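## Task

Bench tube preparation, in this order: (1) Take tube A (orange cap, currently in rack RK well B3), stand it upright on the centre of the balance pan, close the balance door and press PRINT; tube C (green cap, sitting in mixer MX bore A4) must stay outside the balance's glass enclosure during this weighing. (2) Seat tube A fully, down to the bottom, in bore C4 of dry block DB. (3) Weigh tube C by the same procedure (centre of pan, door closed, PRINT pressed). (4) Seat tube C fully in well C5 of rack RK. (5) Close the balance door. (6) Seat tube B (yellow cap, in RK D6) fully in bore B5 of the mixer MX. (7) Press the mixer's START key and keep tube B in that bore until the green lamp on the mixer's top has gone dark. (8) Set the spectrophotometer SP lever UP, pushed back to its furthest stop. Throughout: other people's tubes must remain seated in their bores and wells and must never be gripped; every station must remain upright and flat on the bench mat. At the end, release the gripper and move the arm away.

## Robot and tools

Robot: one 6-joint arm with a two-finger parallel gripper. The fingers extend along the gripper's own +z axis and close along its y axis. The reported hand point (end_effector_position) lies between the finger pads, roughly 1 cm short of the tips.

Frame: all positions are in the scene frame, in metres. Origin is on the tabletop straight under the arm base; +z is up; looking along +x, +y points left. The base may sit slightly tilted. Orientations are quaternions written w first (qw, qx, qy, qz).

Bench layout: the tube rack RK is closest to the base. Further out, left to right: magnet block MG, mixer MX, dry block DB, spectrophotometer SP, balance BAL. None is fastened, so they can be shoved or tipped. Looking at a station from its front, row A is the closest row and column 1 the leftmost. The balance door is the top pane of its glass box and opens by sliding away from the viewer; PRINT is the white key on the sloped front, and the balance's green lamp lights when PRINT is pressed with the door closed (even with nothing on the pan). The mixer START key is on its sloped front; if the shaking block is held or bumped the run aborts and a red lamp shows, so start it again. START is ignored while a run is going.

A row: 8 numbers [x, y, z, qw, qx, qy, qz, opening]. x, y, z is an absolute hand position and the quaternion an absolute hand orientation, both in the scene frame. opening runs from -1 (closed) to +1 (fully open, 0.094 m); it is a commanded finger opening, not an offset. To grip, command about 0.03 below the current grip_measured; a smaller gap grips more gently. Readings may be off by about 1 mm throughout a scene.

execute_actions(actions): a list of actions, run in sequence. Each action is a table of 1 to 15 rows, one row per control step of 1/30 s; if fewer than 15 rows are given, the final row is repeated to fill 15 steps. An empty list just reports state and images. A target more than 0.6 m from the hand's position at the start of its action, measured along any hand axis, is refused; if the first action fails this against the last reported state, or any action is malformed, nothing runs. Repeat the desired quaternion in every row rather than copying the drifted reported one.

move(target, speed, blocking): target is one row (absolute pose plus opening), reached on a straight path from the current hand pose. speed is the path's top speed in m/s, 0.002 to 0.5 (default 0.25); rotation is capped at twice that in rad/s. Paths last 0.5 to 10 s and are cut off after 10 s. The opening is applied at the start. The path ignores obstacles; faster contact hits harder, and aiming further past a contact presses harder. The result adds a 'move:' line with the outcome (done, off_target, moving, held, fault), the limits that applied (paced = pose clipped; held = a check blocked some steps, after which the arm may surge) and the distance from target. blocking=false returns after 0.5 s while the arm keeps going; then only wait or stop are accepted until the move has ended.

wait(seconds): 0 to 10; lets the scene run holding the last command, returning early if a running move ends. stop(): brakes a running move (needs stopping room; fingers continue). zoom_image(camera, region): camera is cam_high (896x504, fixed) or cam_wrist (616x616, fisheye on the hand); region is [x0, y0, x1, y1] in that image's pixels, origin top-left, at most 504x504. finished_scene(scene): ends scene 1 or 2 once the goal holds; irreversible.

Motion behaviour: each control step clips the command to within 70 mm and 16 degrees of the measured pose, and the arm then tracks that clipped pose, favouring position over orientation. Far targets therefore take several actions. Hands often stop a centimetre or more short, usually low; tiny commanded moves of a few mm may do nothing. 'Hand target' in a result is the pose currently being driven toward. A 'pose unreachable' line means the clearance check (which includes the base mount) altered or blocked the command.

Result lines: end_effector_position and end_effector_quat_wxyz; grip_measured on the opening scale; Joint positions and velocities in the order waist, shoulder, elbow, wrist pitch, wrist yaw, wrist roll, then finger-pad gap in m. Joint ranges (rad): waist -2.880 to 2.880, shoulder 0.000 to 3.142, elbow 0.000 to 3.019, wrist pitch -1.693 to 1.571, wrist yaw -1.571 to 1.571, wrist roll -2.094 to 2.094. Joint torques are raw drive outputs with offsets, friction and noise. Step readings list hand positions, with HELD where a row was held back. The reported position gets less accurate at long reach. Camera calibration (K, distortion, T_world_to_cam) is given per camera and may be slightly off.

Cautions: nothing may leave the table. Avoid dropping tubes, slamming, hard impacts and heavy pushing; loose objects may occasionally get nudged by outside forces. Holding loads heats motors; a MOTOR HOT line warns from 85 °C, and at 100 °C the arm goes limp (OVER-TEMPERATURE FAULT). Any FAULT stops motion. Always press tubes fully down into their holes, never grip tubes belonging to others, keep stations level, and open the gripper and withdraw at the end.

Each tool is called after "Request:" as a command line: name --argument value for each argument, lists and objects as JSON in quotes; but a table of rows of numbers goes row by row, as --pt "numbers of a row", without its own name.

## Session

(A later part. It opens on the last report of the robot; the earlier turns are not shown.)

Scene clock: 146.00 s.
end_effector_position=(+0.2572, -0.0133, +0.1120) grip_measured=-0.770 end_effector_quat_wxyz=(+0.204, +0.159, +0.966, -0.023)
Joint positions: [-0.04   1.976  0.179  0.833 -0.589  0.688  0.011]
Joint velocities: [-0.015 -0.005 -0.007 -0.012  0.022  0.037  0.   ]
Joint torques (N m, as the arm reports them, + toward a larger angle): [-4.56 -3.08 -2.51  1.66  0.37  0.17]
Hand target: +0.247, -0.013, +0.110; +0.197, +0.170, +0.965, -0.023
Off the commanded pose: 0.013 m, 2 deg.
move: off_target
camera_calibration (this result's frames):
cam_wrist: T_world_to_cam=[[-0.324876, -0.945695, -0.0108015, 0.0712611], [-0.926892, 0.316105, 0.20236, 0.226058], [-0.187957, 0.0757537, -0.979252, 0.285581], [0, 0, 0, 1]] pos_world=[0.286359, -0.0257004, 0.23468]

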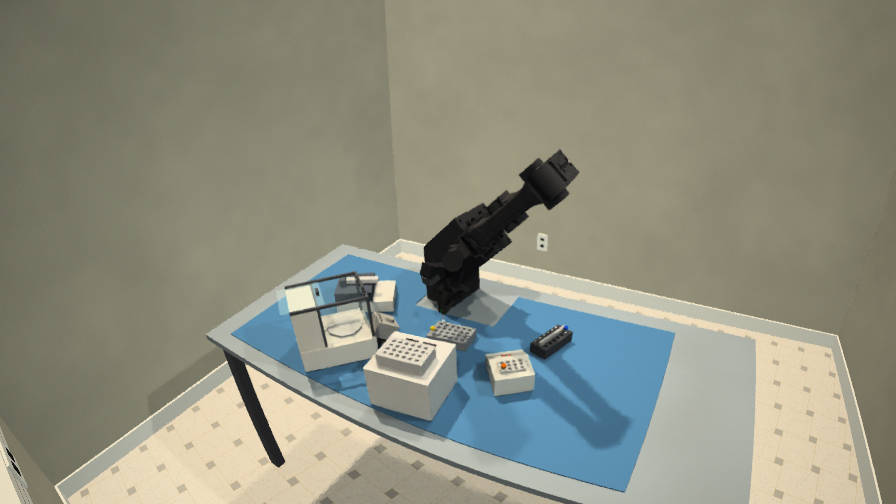

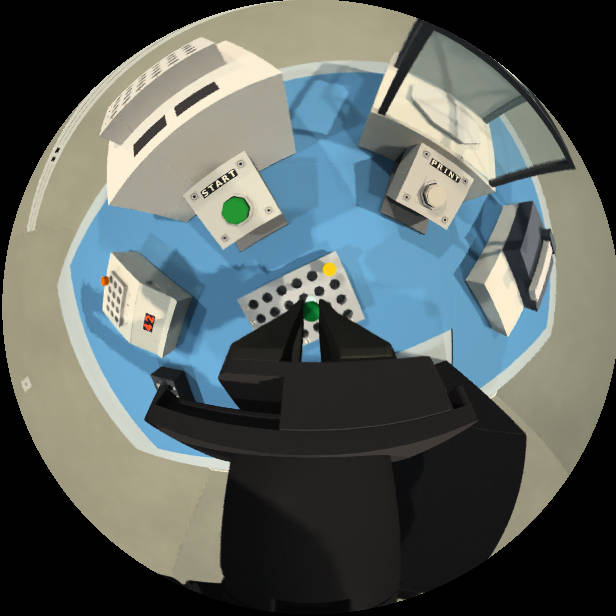

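Request:
move --target '[0.243,-0.03,0.105,0.195,0.17,0.965,-0.034,-0.785]' --speed 0.03

Request:
zoom_image --camera "cam_wrist" --region '[230,190,410,370]'

Scene clock: 148.47 s.
end_effector_position=(+0.2420, -0.0285, +0.1037) grip_measured=-0.770 end_effector_quat_wxyz=(+0.191, +0.177, +0.965, -0.033)
Joint positions: [-0.056  2.07   0.178  0.873 -0.589  0.675  0.011]
Joint velocities: [-0.015 -0.005  0.012  0.017  0.007  0.095 -0.001]
Joint torques (N m, as the arm reports them, + toward a larger angle): [-6.35 -3.56 -2.09  1.65  0.29 -0.15]
Hand target: +0.243, -0.031, +0.105; +0.195, +0.170, +0.965, -0.035
Off the commanded pose: 0.002 m, 1 deg.
move: done
camera_calibration (this result's frames):
cam_wrist: T_world_to_cam=[[-0.360802, -0.932622, 0.00627649, 0.0591503], [-0.908151, 0.352851, 0.225296, 0.212603], [-0.212331, 0.0755873, -0.97427, 0.281163], [0, 0, 0, 1]] pos_world=[0.274116, -0.0411044, 0.225658]

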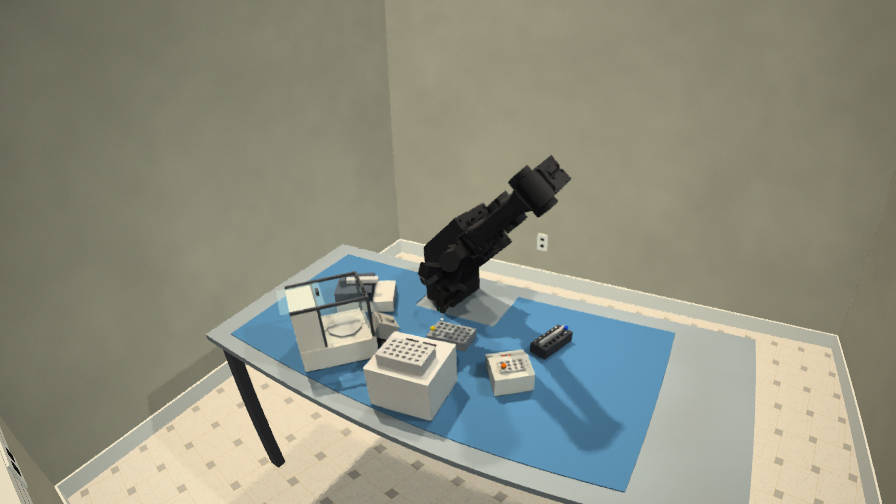

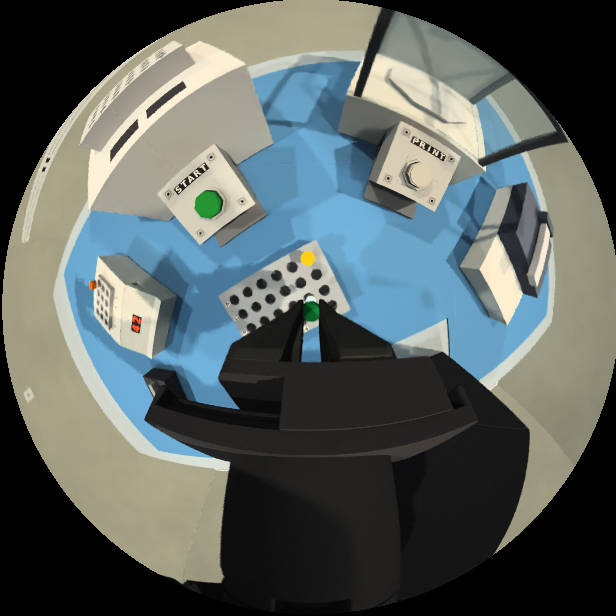

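Region (230, 190, 410, 370) of cam_wrist's 616x616 image, scaled by 2.800, with more detail than that image has.

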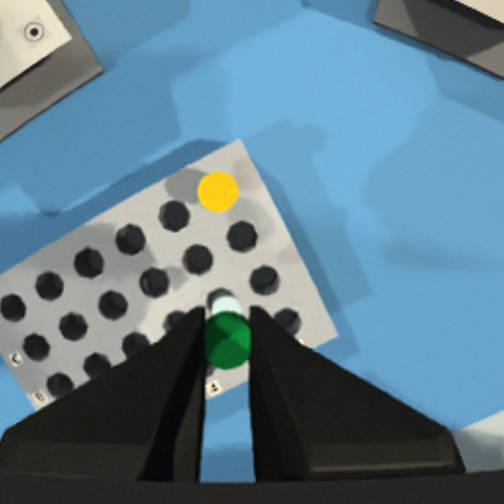

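Request:
move --target '[0.263,-0.021,0.095,0.19,0.17,0.965,-0.034,-0.785]' --speed 0.03

Request:
zoom_image --camera "cam_wrist" --region '[230,190,410,370]'

Scene clock: 149.87 s.
end_effector_position=(+0.2613, -0.0228, +0.0971) grip_measured=-0.770 end_effector_quat_wxyz=(+0.193, +0.167, +0.966, -0.035)
Joint positions: [-0.013  2.038  0.219  0.829 -0.564  0.701  0.011]
Joint velocities: [-0.005 -0.005 -0.017  0.012  0.037 -0.051 -0.001]
Joint torques (N m, as the arm reports them, + toward a larger angle): [-4.68 -5.2  -1.58  0.19  0.36  0.15]
Hand target: +0.263, -0.020, +0.095; +0.190, +0.170, +0.966, -0.033
Off the commanded pose: 0.003 m, 0 deg.
move: done
camera_calibration (this result's frames):
cam_wrist: T_world_to_cam=[[-0.343204, -0.939171, 0.0129712, 0.0660543], [-0.915179, 0.33748, 0.22035, 0.231546], [-0.211324, 0.0637541, -0.975335, 0.277957], [0, 0, 0, 1]] pos_world=[0.293315, -0.0338267, 0.219223]

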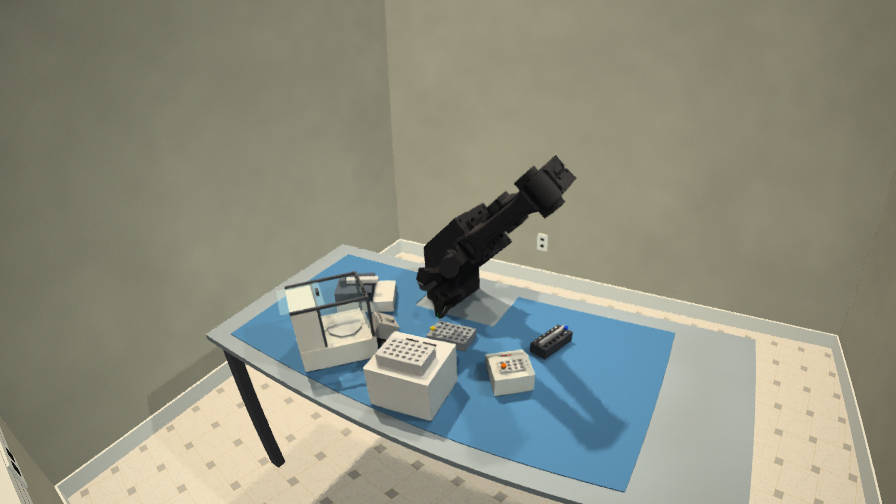

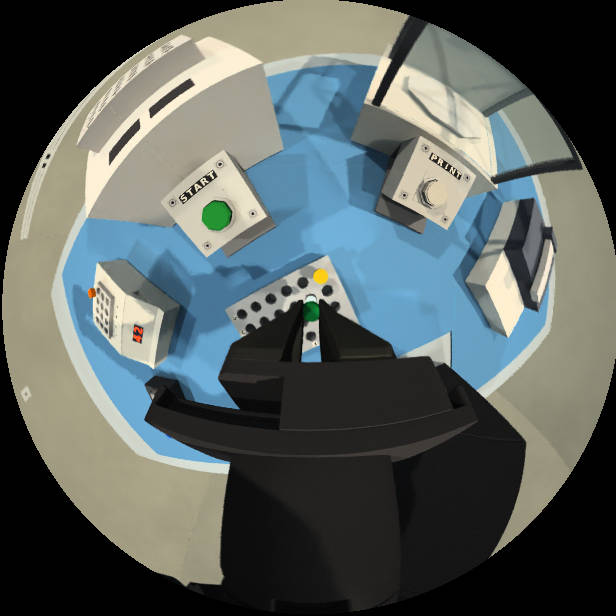

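Region (230, 190, 410, 370) of cam_wrist's 616x616 image, scaled by 2.800, with more detail than that image has.

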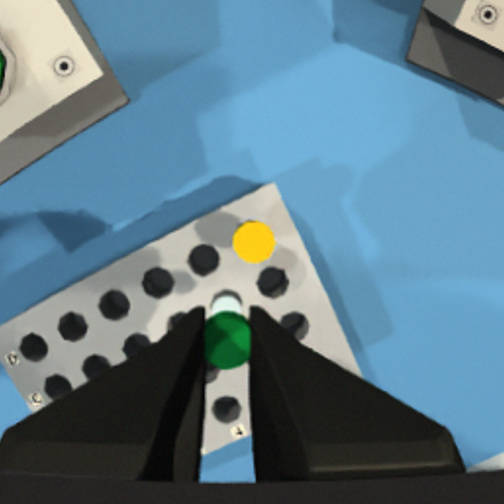

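Request:
move --target '[0.252,-0.0195,0.07,0.19,0.17,0.965,-0.034,-0.785]' --speed 0.02

Request:
zoom_image --camera "cam_wrist" --region '[230,190,410,370]'

Scene clock: 151.77 s.
end_effector_position=(+0.2523, -0.0212, +0.0749) grip_measured=-0.770 end_effector_quat_wxyz=(+0.195, +0.169, +0.965, -0.037)
Joint positions: [ 0.081  2.164  0.219  1.001 -0.504  0.796  0.011]
Joint velocities: [-0.005 -0.005 -0.007 -0.012  0.022  0.051 -0.001]
Joint torques (N m, as the arm reports them, + toward a larger angle): [-4.19 -3.01 -2.55  1.35  0.26  0.16]
Hand target: +0.251, -0.019, +0.069; +0.190, +0.171, +0.966, -0.033
Off the commanded pose: 0.005 m, 1 deg.
move: done
camera_calibration (this result's frames):
cam_wrist: T_world_to_cam=[[-0.348402, -0.937222, 0.0152106, 0.0659462], [-0.914118, 0.343314, 0.215694, 0.227865], [-0.207375, 0.0612439, -0.976342, 0.253385], [0, 0, 0, 1]] pos_world=[0.283817, -0.0319412, 0.197238]

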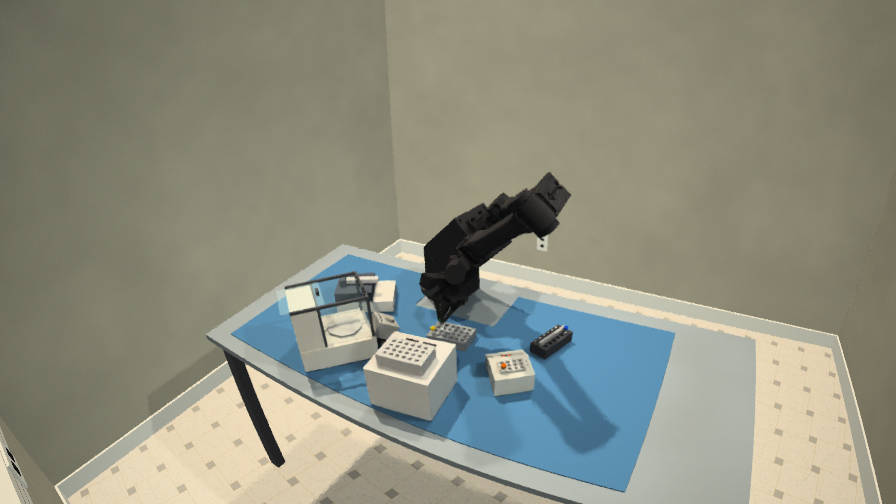

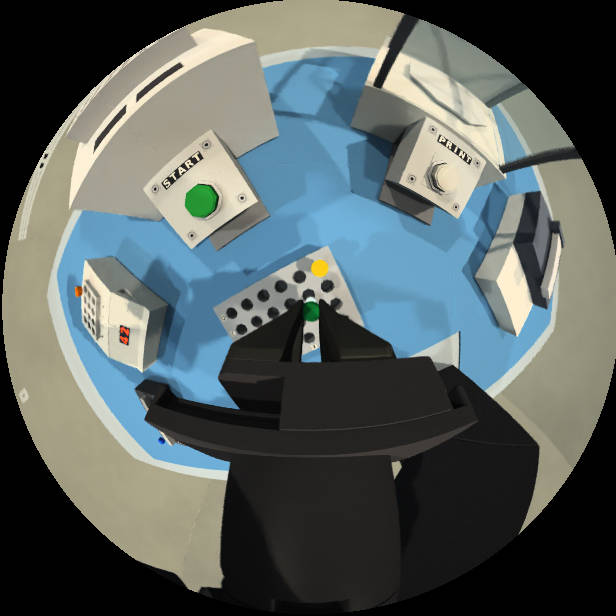

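Region (230, 190, 410, 370) of cam_wrist's 616x616 image, scaled by 2.800, with more detail than that image has.

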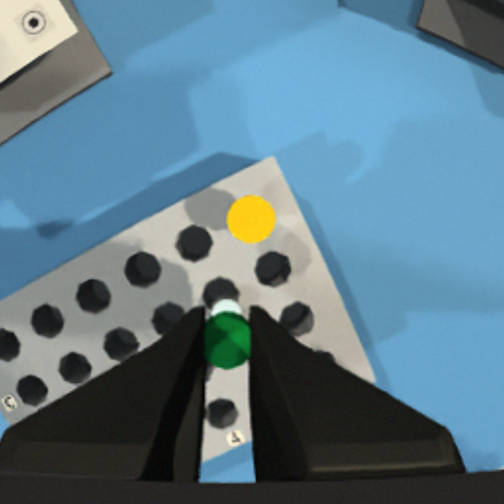

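Request:
move --target '[0.2605,-0.0195,0.082,0.195,0.17,0.965,-0.034,-0.785]' --speed 0.02

Request:
zoom_image --camera "cam_wrist" --region '[230,190,410,370]'

Scene clock: 152.80 s.
end_effector_position=(+0.2561, -0.0187, +0.0813) grip_measured=-0.770 end_effector_quat_wxyz=(+0.193, +0.176, +0.965, -0.034)
Joint positions: [ 0.061  2.11   0.219  0.936 -0.521  0.791  0.011]
Joint velocities: [-0.005  0.005 -0.012 -0.007  0.022 -0.066 -0.   ]
Joint torques (N m, as the arm reports them, + toward a larger angle): [-6.56 -5.14 -2.1   0.15  0.2  -0.14]
Hand target: +0.261, -0.019, +0.082; +0.195, +0.170, +0.965, -0.034
Off the commanded pose: 0.005 m, 1 deg.
move: done
camera_calibration (this result's frames):
cam_wrist: T_world_to_cam=[[-0.360768, -0.932624, 0.00763008, 0.0734456], [-0.909027, 0.353446, 0.220783, 0.227603], [-0.208605, 0.0727156, -0.975293, 0.260711], [0, 0, 0, 1]] pos_world=[0.28778, -0.0309061, 0.203458]

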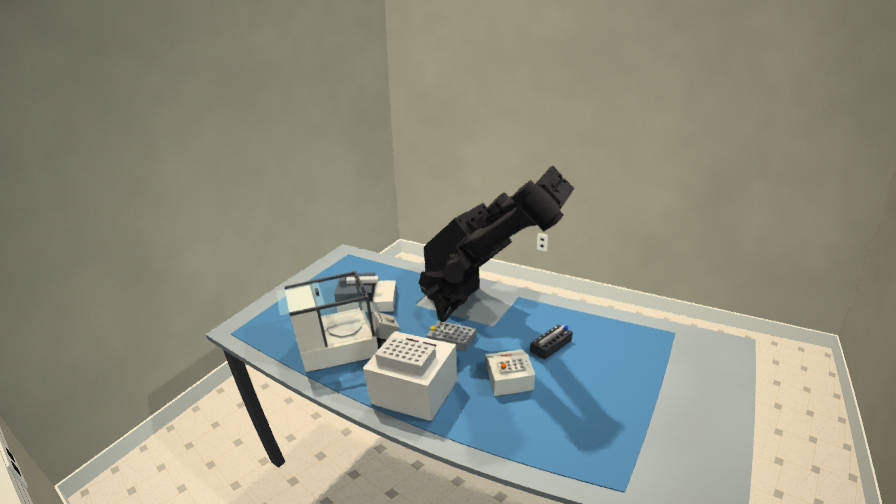

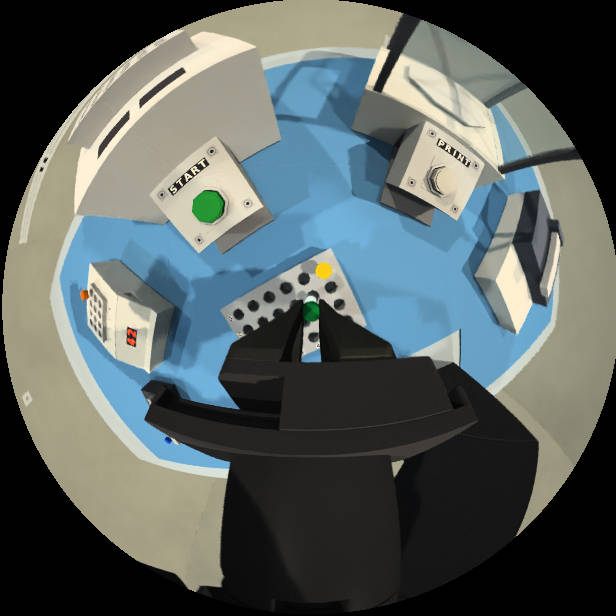

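Region (230, 190, 410, 370) of cam_wrist's 616x616 image, scaled by 2.800, with more detail than that image has.

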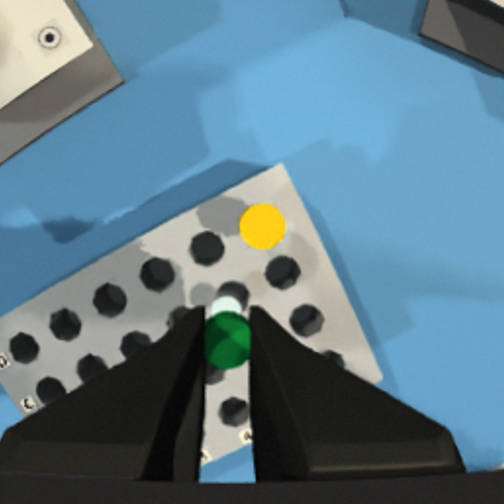

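Request:
move --target '[0.2605,-0.0215,0.07,0.195,0.17,0.965,-0.034,-0.785]' --speed 0.015

Request:
zoom_image --camera "cam_wrist" --region '[230,190,410,370]'

Scene clock: 154.03 s.
end_effector_position=(+0.2594, -0.0227, +0.0752) grip_measured=-0.770 end_effector_quat_wxyz=(+0.198, +0.170, +0.965, -0.037)
Joint positions: [ 0.072  2.152  0.234  0.975 -0.506  0.791  0.011]
Joint velocities: [-0.015 -0.005 -0.002 -0.002  0.022 -0.066 -0.001]
Joint torques (N m, as the arm reports them, + toward a larger angle): [-4.65 -3.41 -2.23  1.42  0.35  0.18]
Hand target: +0.260, -0.021, +0.070; +0.195, +0.170, +0.965, -0.034
Off the commanded pose: 0.005 m, 0 deg.
move: done
camera_calibration (this result's frames):
cam_wrist: T_world_to_cam=[[-0.349153, -0.936954, 0.0144645, 0.0673107], [-0.914968, 0.344211, 0.210598, 0.235432], [-0.2023, 0.0602965, -0.977466, 0.253985], [0, 0, 0, 1]] pos_world=[0.290296, -0.0332858, 0.197707]

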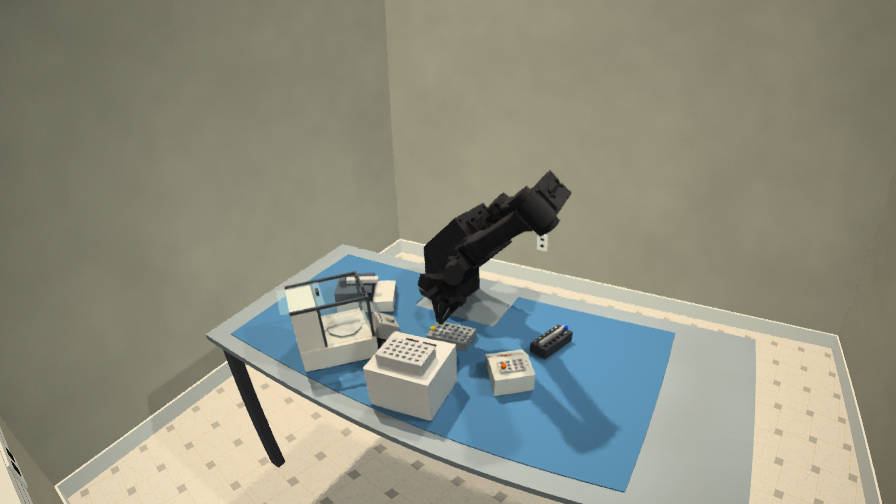

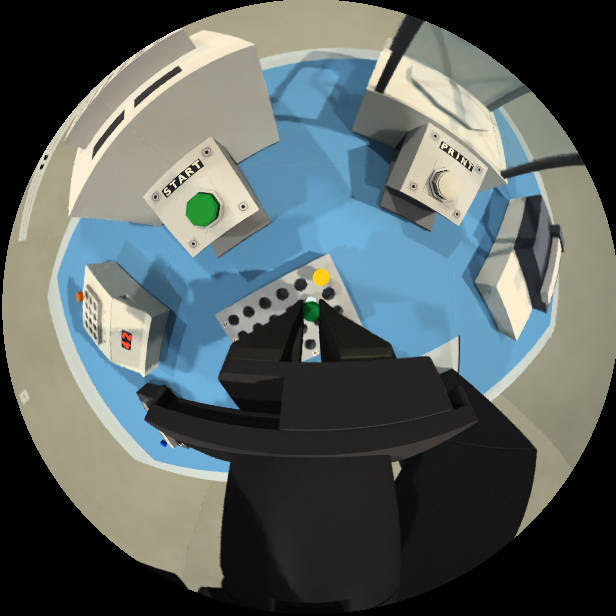

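Region (230, 190, 410, 370) of cam_wrist's 616x616 image, scaled by 2.800, with more detail than that image has.

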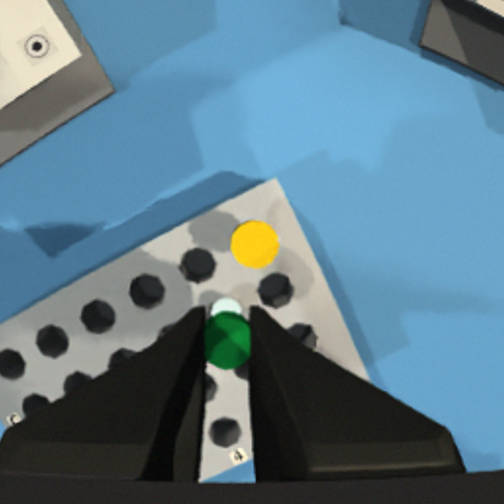

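Request:
move --target '[0.259,-0.0205,0.058,0.192,0.17,0.965,-0.034,-0.785]' --speed 0.015

Request:
zoom_image --camera "cam_wrist" --region '[230,190,410,370]'

Scene clock: 155.60 s.
end_effector_position=(+0.2635, -0.0240, +0.0742) grip_measured=-0.770 end_effector_quat_wxyz=(+0.214, +0.173, +0.961, -0.039)
Joint positions: [ 0.087  2.178  0.234  1.034 -0.472  0.824  0.011]
Joint velocities: [-0.005 -0.005  0.002 -0.012 -0.007 -0.007 -0.001]
Joint torques (N m, as the arm reports them, + toward a larger angle): [-2.63 -1.99 -1.68  0.64 -0.1   0.2 ]
Hand target: +0.258, -0.020, +0.059; +0.192, +0.171, +0.966, -0.034
Off the commanded pose: 0.017 m, 3 deg.
move: off_target
camera_calibration (this result's frames):
cam_wrist: T_world_to_cam=[[-0.356102, -0.934374, 0.0117358, 0.0696108], [-0.918899, 0.35243, 0.177249, 0.24357], [-0.169752, 0.0523345, -0.984096, 0.245561], [0, 0, 0, 1]] pos_world=[0.29029, -0.0336504, 0.197666]

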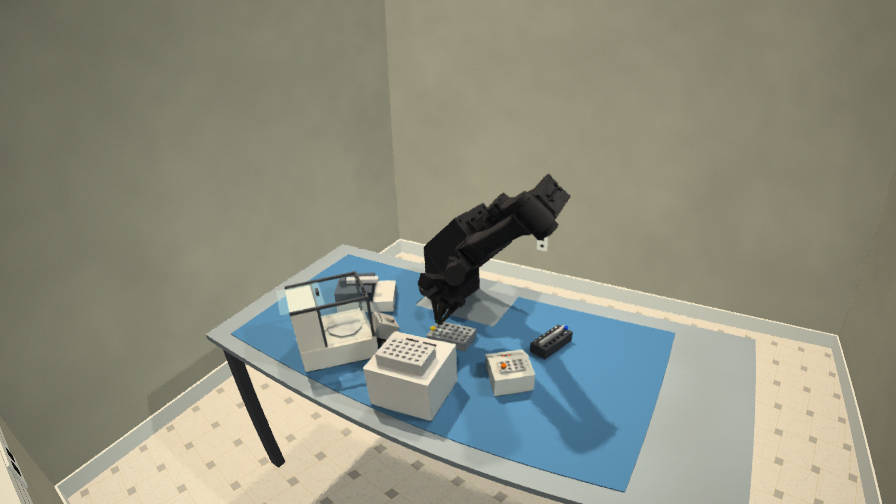

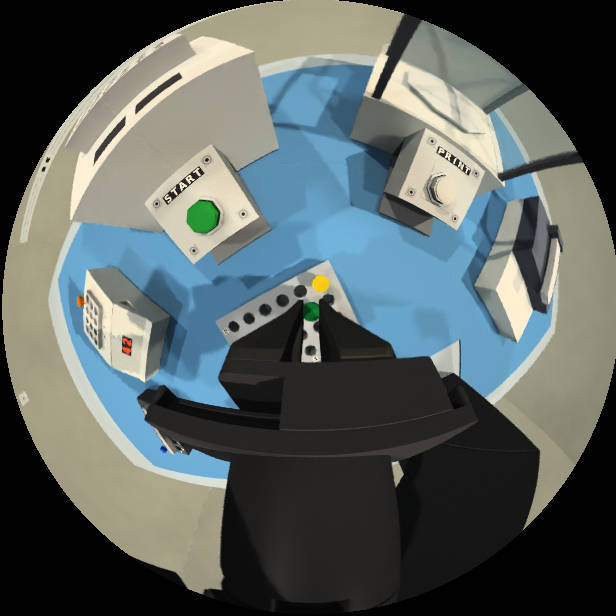

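Region (230, 190, 410, 370) of cam_wrist's 616x616 image, scaled by 2.800, with more detail than that image has.

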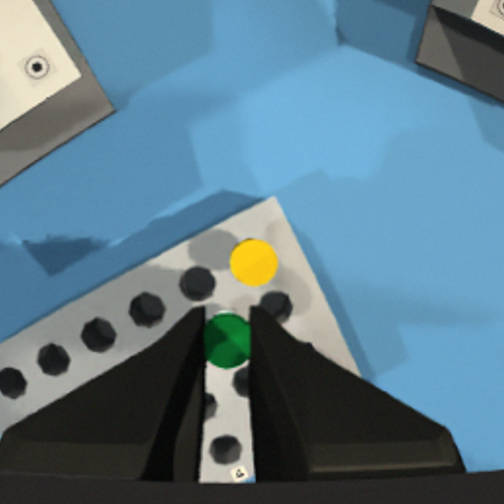

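Request:
move --target '[0.2555,-0.0195,0.071,0.192,0.17,0.965,-0.034,-0.785]' --speed 0.015

Request:
zoom_image --camera "cam_wrist" --region '[230,190,410,370]'

Scene clock: 157.60 s.
end_effector_position=(+0.2614, -0.0230, +0.0746) grip_measured=-0.770 end_effector_quat_wxyz=(+0.208, +0.176, +0.961, -0.037)
Joint positions: [ 0.082  2.166  0.232  1.012 -0.484  0.823  0.011]
Joint velocities: [ 0.005 -0.005 -0.002  0.002 -0.007 -0.066  0.001]
Joint torques (N m, as the arm reports them, + toward a larger angle): [-5.21 -4.87 -3.18 -0.04 -0.35 -0.23]
Hand target: +0.255, -0.020, +0.071; +0.192, +0.170, +0.966, -0.034
Off the commanded pose: 0.008 m, 2 deg.
move: done
camera_calibration (this result's frames):
cam_wrist: T_world_to_cam=[[-0.362281, -0.932028, 0.00874083, 0.0716767], [-0.914348, 0.357198, 0.19073, 0.239152], [-0.180888, 0.0611057, -0.981604, 0.248555], [0, 0, 0, 1]] pos_world=[0.289596, -0.0338079, 0.197743]

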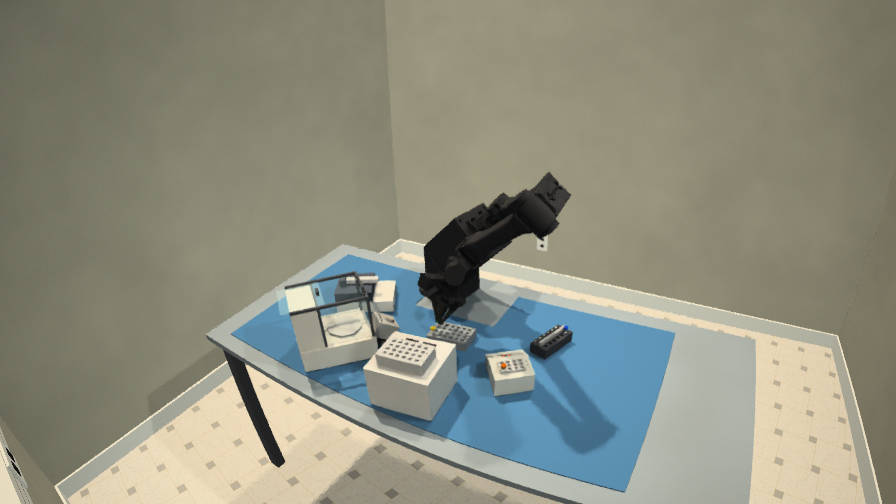

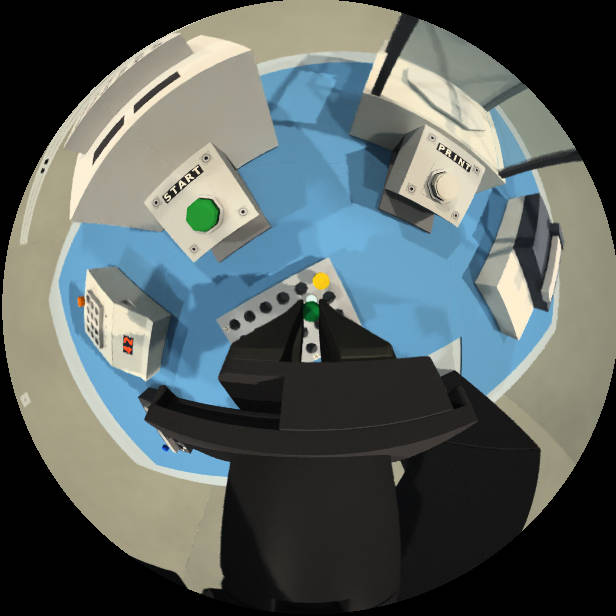

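Region (230, 190, 410, 370) of cam_wrist's 616x616 image, scaled by 2.800, with more detail than that image has.

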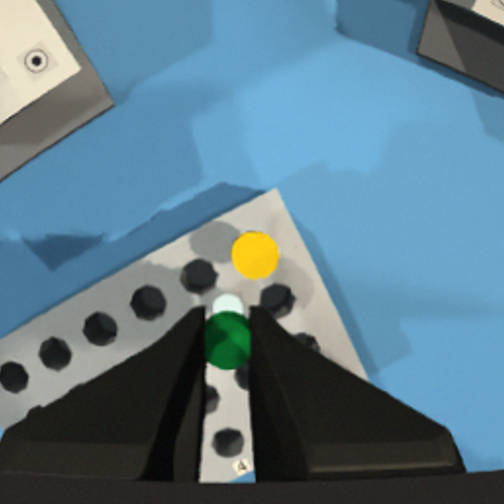

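Request:
move --target '[0.2545,-0.021,0.083,0.195,0.17,0.965,-0.034,-0.785]' --speed 0.015

Request:
zoom_image --camera "cam_wrist" --region '[230,190,410,370]'

Scene clock: 159.03 s.
end_effector_position=(+0.2631, -0.0202, +0.0797) grip_measured=-0.770 end_effector_quat_wxyz=(+0.201, +0.169, +0.964, -0.029)
Joint positions: [ 0.056  2.132  0.232  0.966 -0.524  0.787  0.011]
Joint velocities: [-0.015 -0.005 -0.007 -0.002  0.037 -0.007  0.   ]
Joint torques (N m, as the arm reports them, + toward a larger angle): [-6.81 -5.36 -4.06  0.1   0.24 -0.13]
Hand target: +0.255, -0.021, +0.083; +0.195, +0.170, +0.965, -0.034
Off the commanded pose: 0.009 m, 1 deg.
move: done
camera_calibration (this result's frames):
cam_wrist: T_world_to_cam=[[-0.346095, -0.938198, -0.0014874, 0.0713019], [-0.917943, 0.338294, 0.207215, 0.23794], [-0.193906, 0.0730815, -0.978294, 0.257028], [0, 0, 0, 1]] pos_world=[0.292932, -0.0323824, 0.20225]

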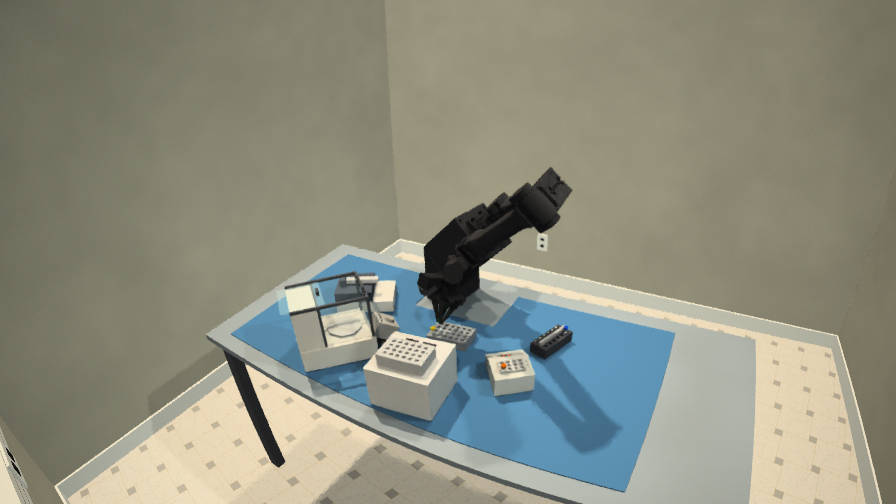

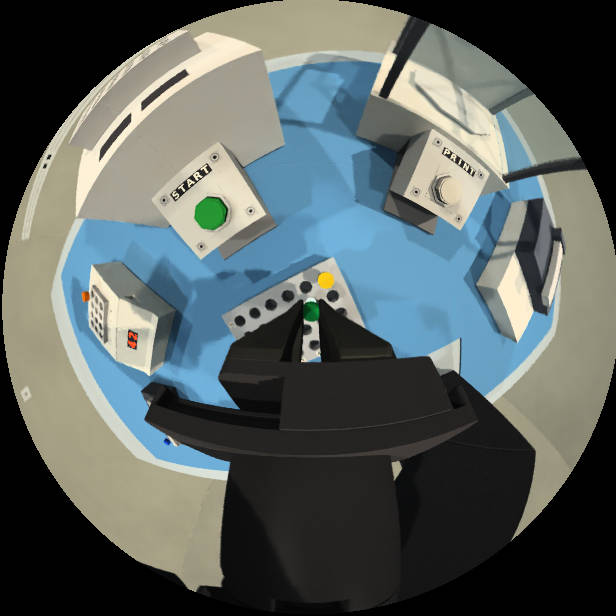

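Region (230, 190, 410, 370) of cam_wrist's 616x616 image, scaled by 2.800, with more detail than that image has.

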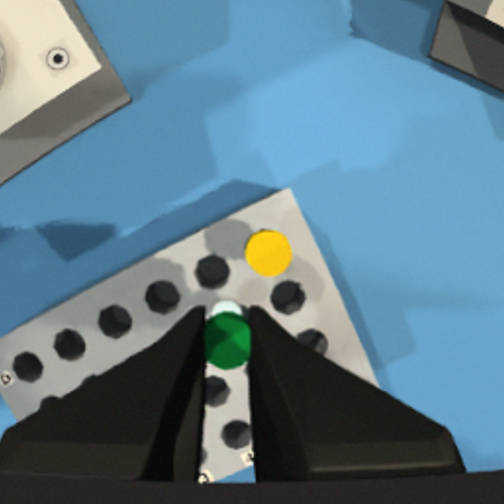

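Request:
move --target '[0.2575,-0.0225,0.074,0.19,0.17,0.965,-0.034,-0.785]' --speed 0.015

Request:
zoom_image --camera "cam_wrist" --region '[230,190,410,370]'

Scene clock: 160.23 s.
end_effector_position=(+0.2610, -0.0216, +0.0786) grip_measured=-0.770 end_effector_quat_wxyz=(+0.198, +0.171, +0.965, -0.031)
Joint positions: [ 0.056  2.139  0.232  0.965 -0.524  0.786  0.011]
Joint velocities: [ 0.005 -0.005 -0.007 -0.012  0.007  0.037  0.001]
Joint torques (N m, as the arm reports them, + toward a larger angle): [-5.05 -3.7  -2.54  0.66  0.38  0.  ]
Hand target: +0.258, -0.022, +0.074; +0.190, +0.170, +0.966, -0.034
Off the commanded pose: 0.006 m, 1 deg.
move: done
camera_calibration (this result's frames):
cam_wrist: T_world_to_cam=[[-0.349752, -0.93684, 0.00194249, 0.0699201], [-0.915446, 0.342204, 0.211791, 0.235812], [-0.199079, 0.0722961, -0.977313, 0.256925], [0, 0, 0, 1]] pos_world=[0.291476, -0.0337665, 0.201018]

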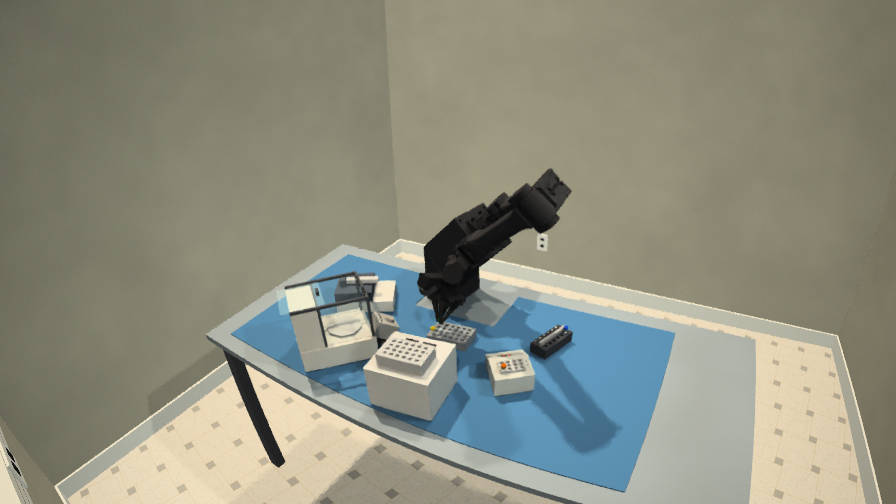

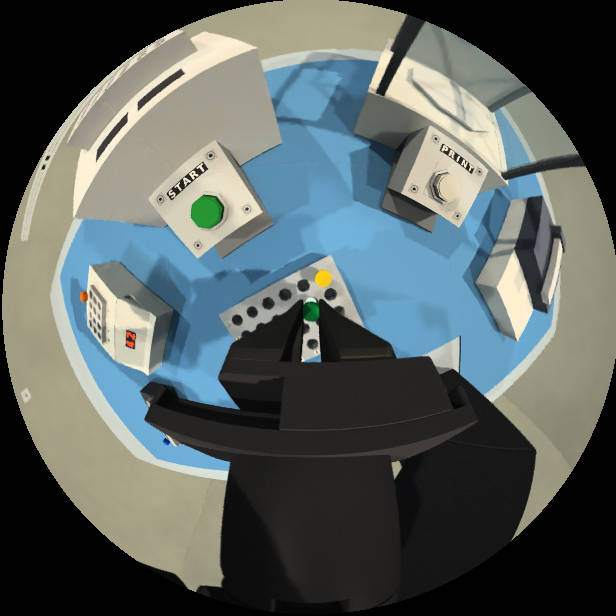

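Region (230, 190, 410, 370) of cam_wrist's 616x616 image, scaled by 2.800, with more detail than that image has.

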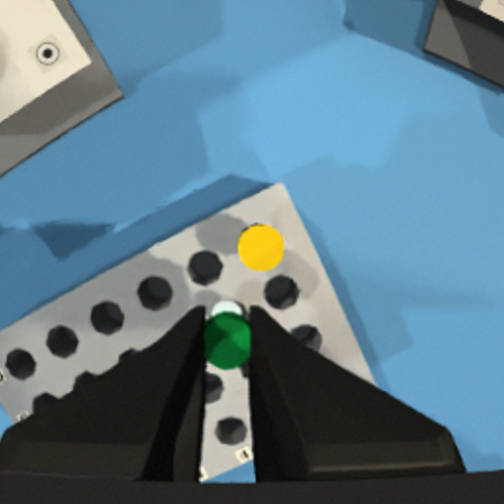

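Request:
move --target '[0.2545,-0.0215,0.066,0.183,0.17,0.965,-0.034,-0.785]' --speed 0.012

Request:
zoom_image --camera "cam_wrist" --region '[230,190,410,370]'

Scene clock: 161.90 s.
end_effector_position=(+0.2567, -0.0225, +0.0741) grip_measured=-0.770 end_effector_quat_wxyz=(+0.193, +0.169, +0.966, -0.036)
Joint positions: [ 0.073  2.156  0.232  0.975 -0.511  0.787  0.011]
Joint velocities: [-0.015 -0.015  0.002 -0.007  0.037  0.051 -0.001]
Joint torques (N m, as the arm reports them, + toward a larger angle): [-4.14 -2.91 -2.11  1.04  0.24  0.23]
Hand target: +0.254, -0.021, +0.066; +0.183, +0.171, +0.968, -0.034
Off the commanded pose: 0.008 m, 1 deg.
move: done
camera_calibration (this result's frames):
cam_wrist: T_world_to_cam=[[-0.34724, -0.937658, 0.0148667, 0.0660305], [-0.913804, 0.341882, 0.21927, 0.232131], [-0.210683, 0.062554, -0.975551, 0.254421], [0, 0, 0, 1]] pos_world=[0.288653, -0.0333627, 0.19632]

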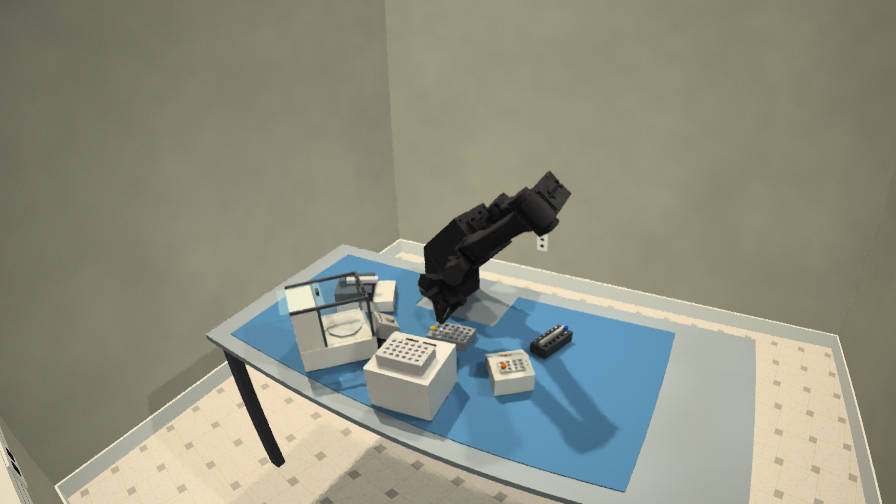

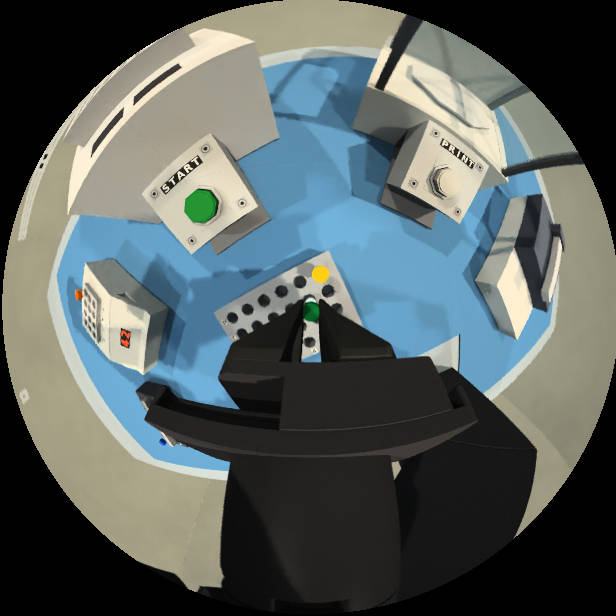

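Region (230, 190, 410, 370) of cam_wrist's 616x616 image, scaled by 2.800, with more detail than that image has.

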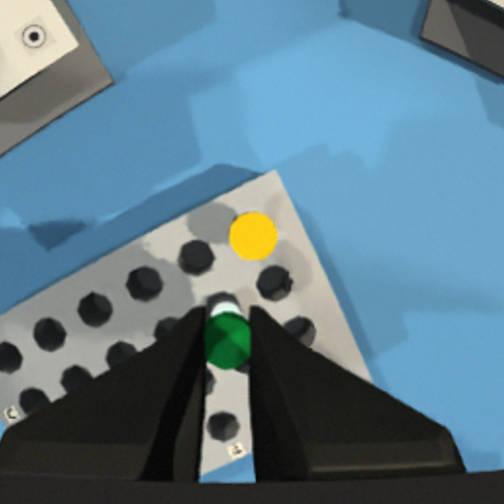

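Request:
move --target '[0.258,-0.018,0.061,0.187,0.17,0.965,-0.028,-0.785]' --speed 0.012

Request:
zoom_image --camera "cam_wrist" --region '[230,190,410,370]'

Scene clock: 163.50 s.
end_effector_position=(+0.2570, -0.0204, +0.0655) grip_measured=-0.770 end_effector_quat_wxyz=(+0.189, +0.170, +0.966, -0.033)
Joint positions: [ 0.103  2.184  0.245  1.    -0.504  0.816  0.011]
Joint velocities: [-0.005 -0.005  0.007 -0.017  0.022  0.022 -0.002]
Joint torques (N m, as the arm reports them, + toward a larger angle): [-4.79 -3.84 -2.67  1.5   0.24  0.17]
Hand target: +0.258, -0.018, +0.061; +0.187, +0.171, +0.967, -0.027
Off the commanded pose: 0.005 m, 1 deg.
move: done
camera_calibration (this result's frames):
cam_wrist: T_world_to_cam=[[-0.348872, -0.937126, 0.00917022, 0.0690345], [-0.91169, 0.341636, 0.228269, 0.232426], [-0.21705, 0.0712763, -0.973555, 0.247565], [0, 0, 0, 1]] pos_world=[0.289718, -0.0323566, 0.18733]

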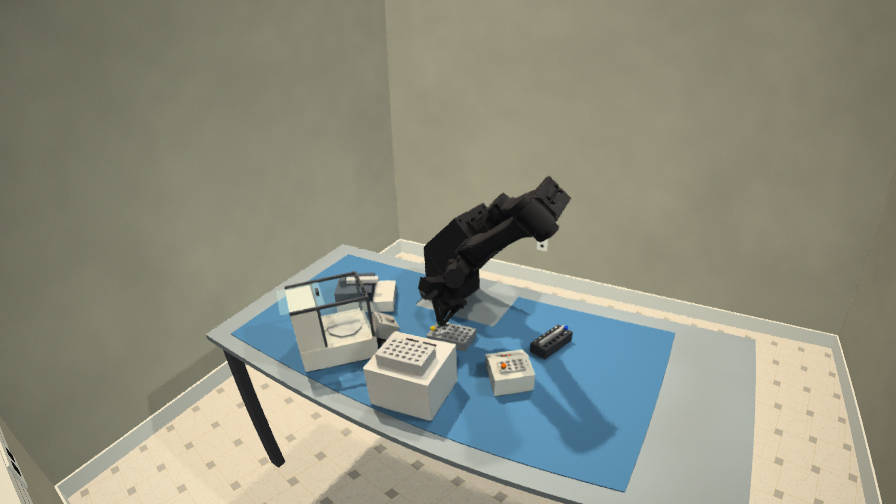

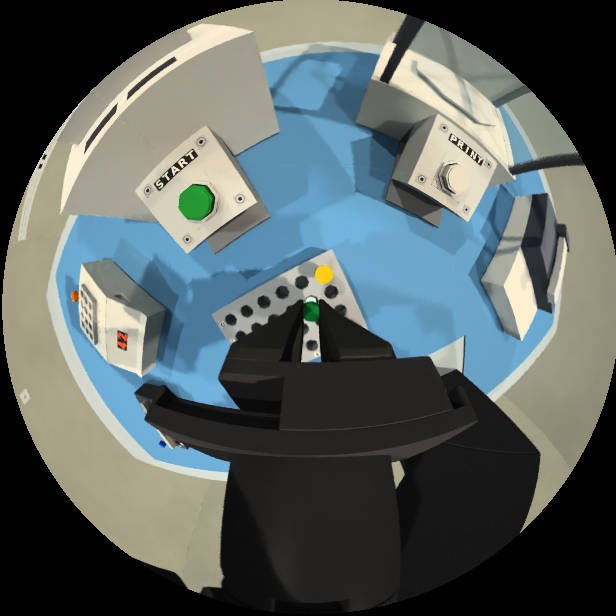

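Region (230, 190, 410, 370) of cam_wrist's 616x616 image, scaled by 2.800, with more detail than that image has.

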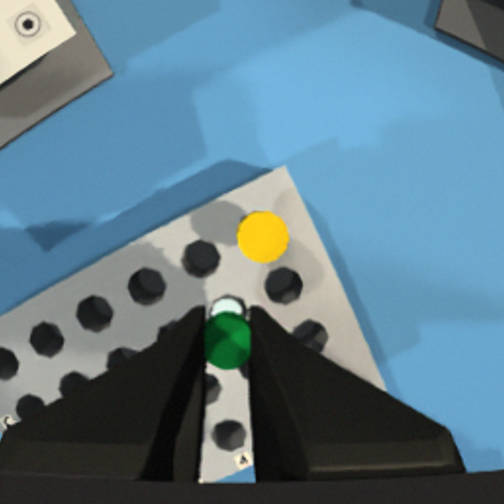

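In.

Request:
move --target '[0.258,-0.0195,0.037,0.187,0.17,0.965,-0.03,-0.785]' --speed 0.02

Scene clock: 165.30 s.
end_effector_position=(+0.2585, -0.0216, +0.0517) grip_measured=-0.770 end_effector_quat_wxyz=(+0.202, +0.174, +0.963, -0.034)
Joint positions: [ 0.158  2.26   0.261  1.102 -0.451  0.882  0.011]
Joint velocities: [-0.015 -0.015 -0.027 -0.002 -0.081  0.007  0.001]
Joint torques (N m, as the arm reports them, + toward a larger angle): [-3.13 -2.6  -1.89  0.9   0.13  0.22]
Hand target: +0.257, -0.019, +0.037; +0.187, +0.171, +0.967, -0.029
Off the commanded pose: 0.015 m, 2 deg.
move: off_target
camera_calibration (this result's frames):
cam_wrist: T_world_to_cam=[[-0.355992, -0.934469, 0.00615501, 0.0705955], [-0.914527, 0.349734, 0.203288, 0.23956], [-0.192119, 0.06674, -0.9791, 0.228334], [0, 0, 0, 1]] pos_world=[0.288083, -0.0330519, 0.174428]

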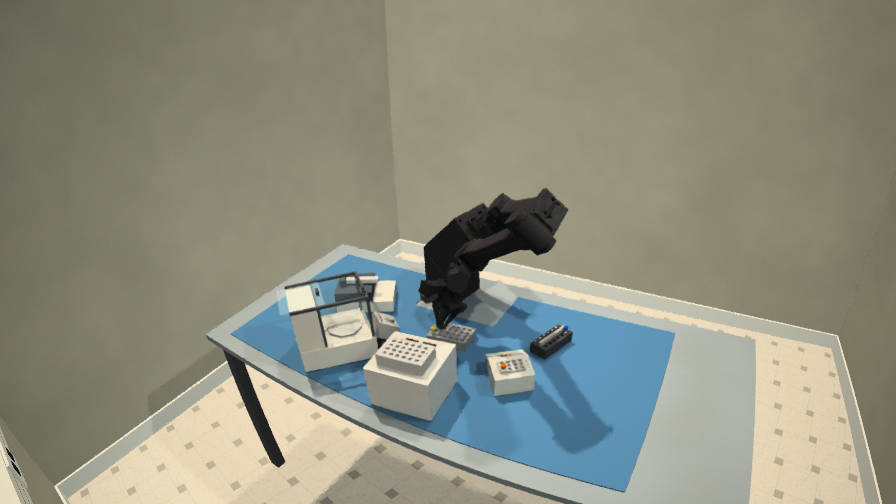

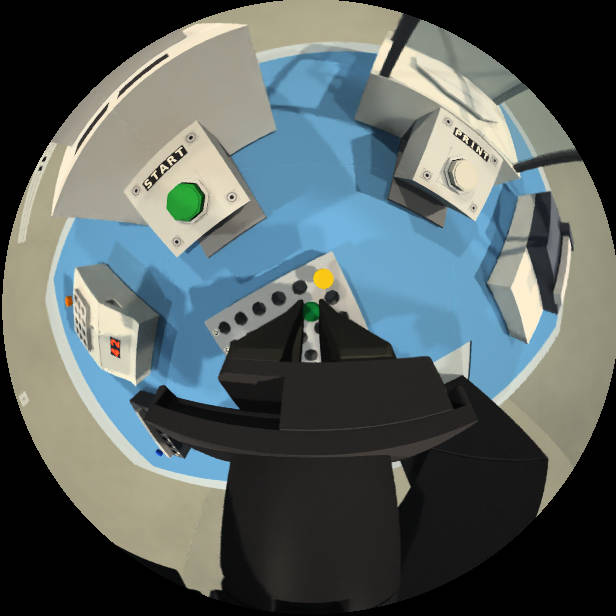

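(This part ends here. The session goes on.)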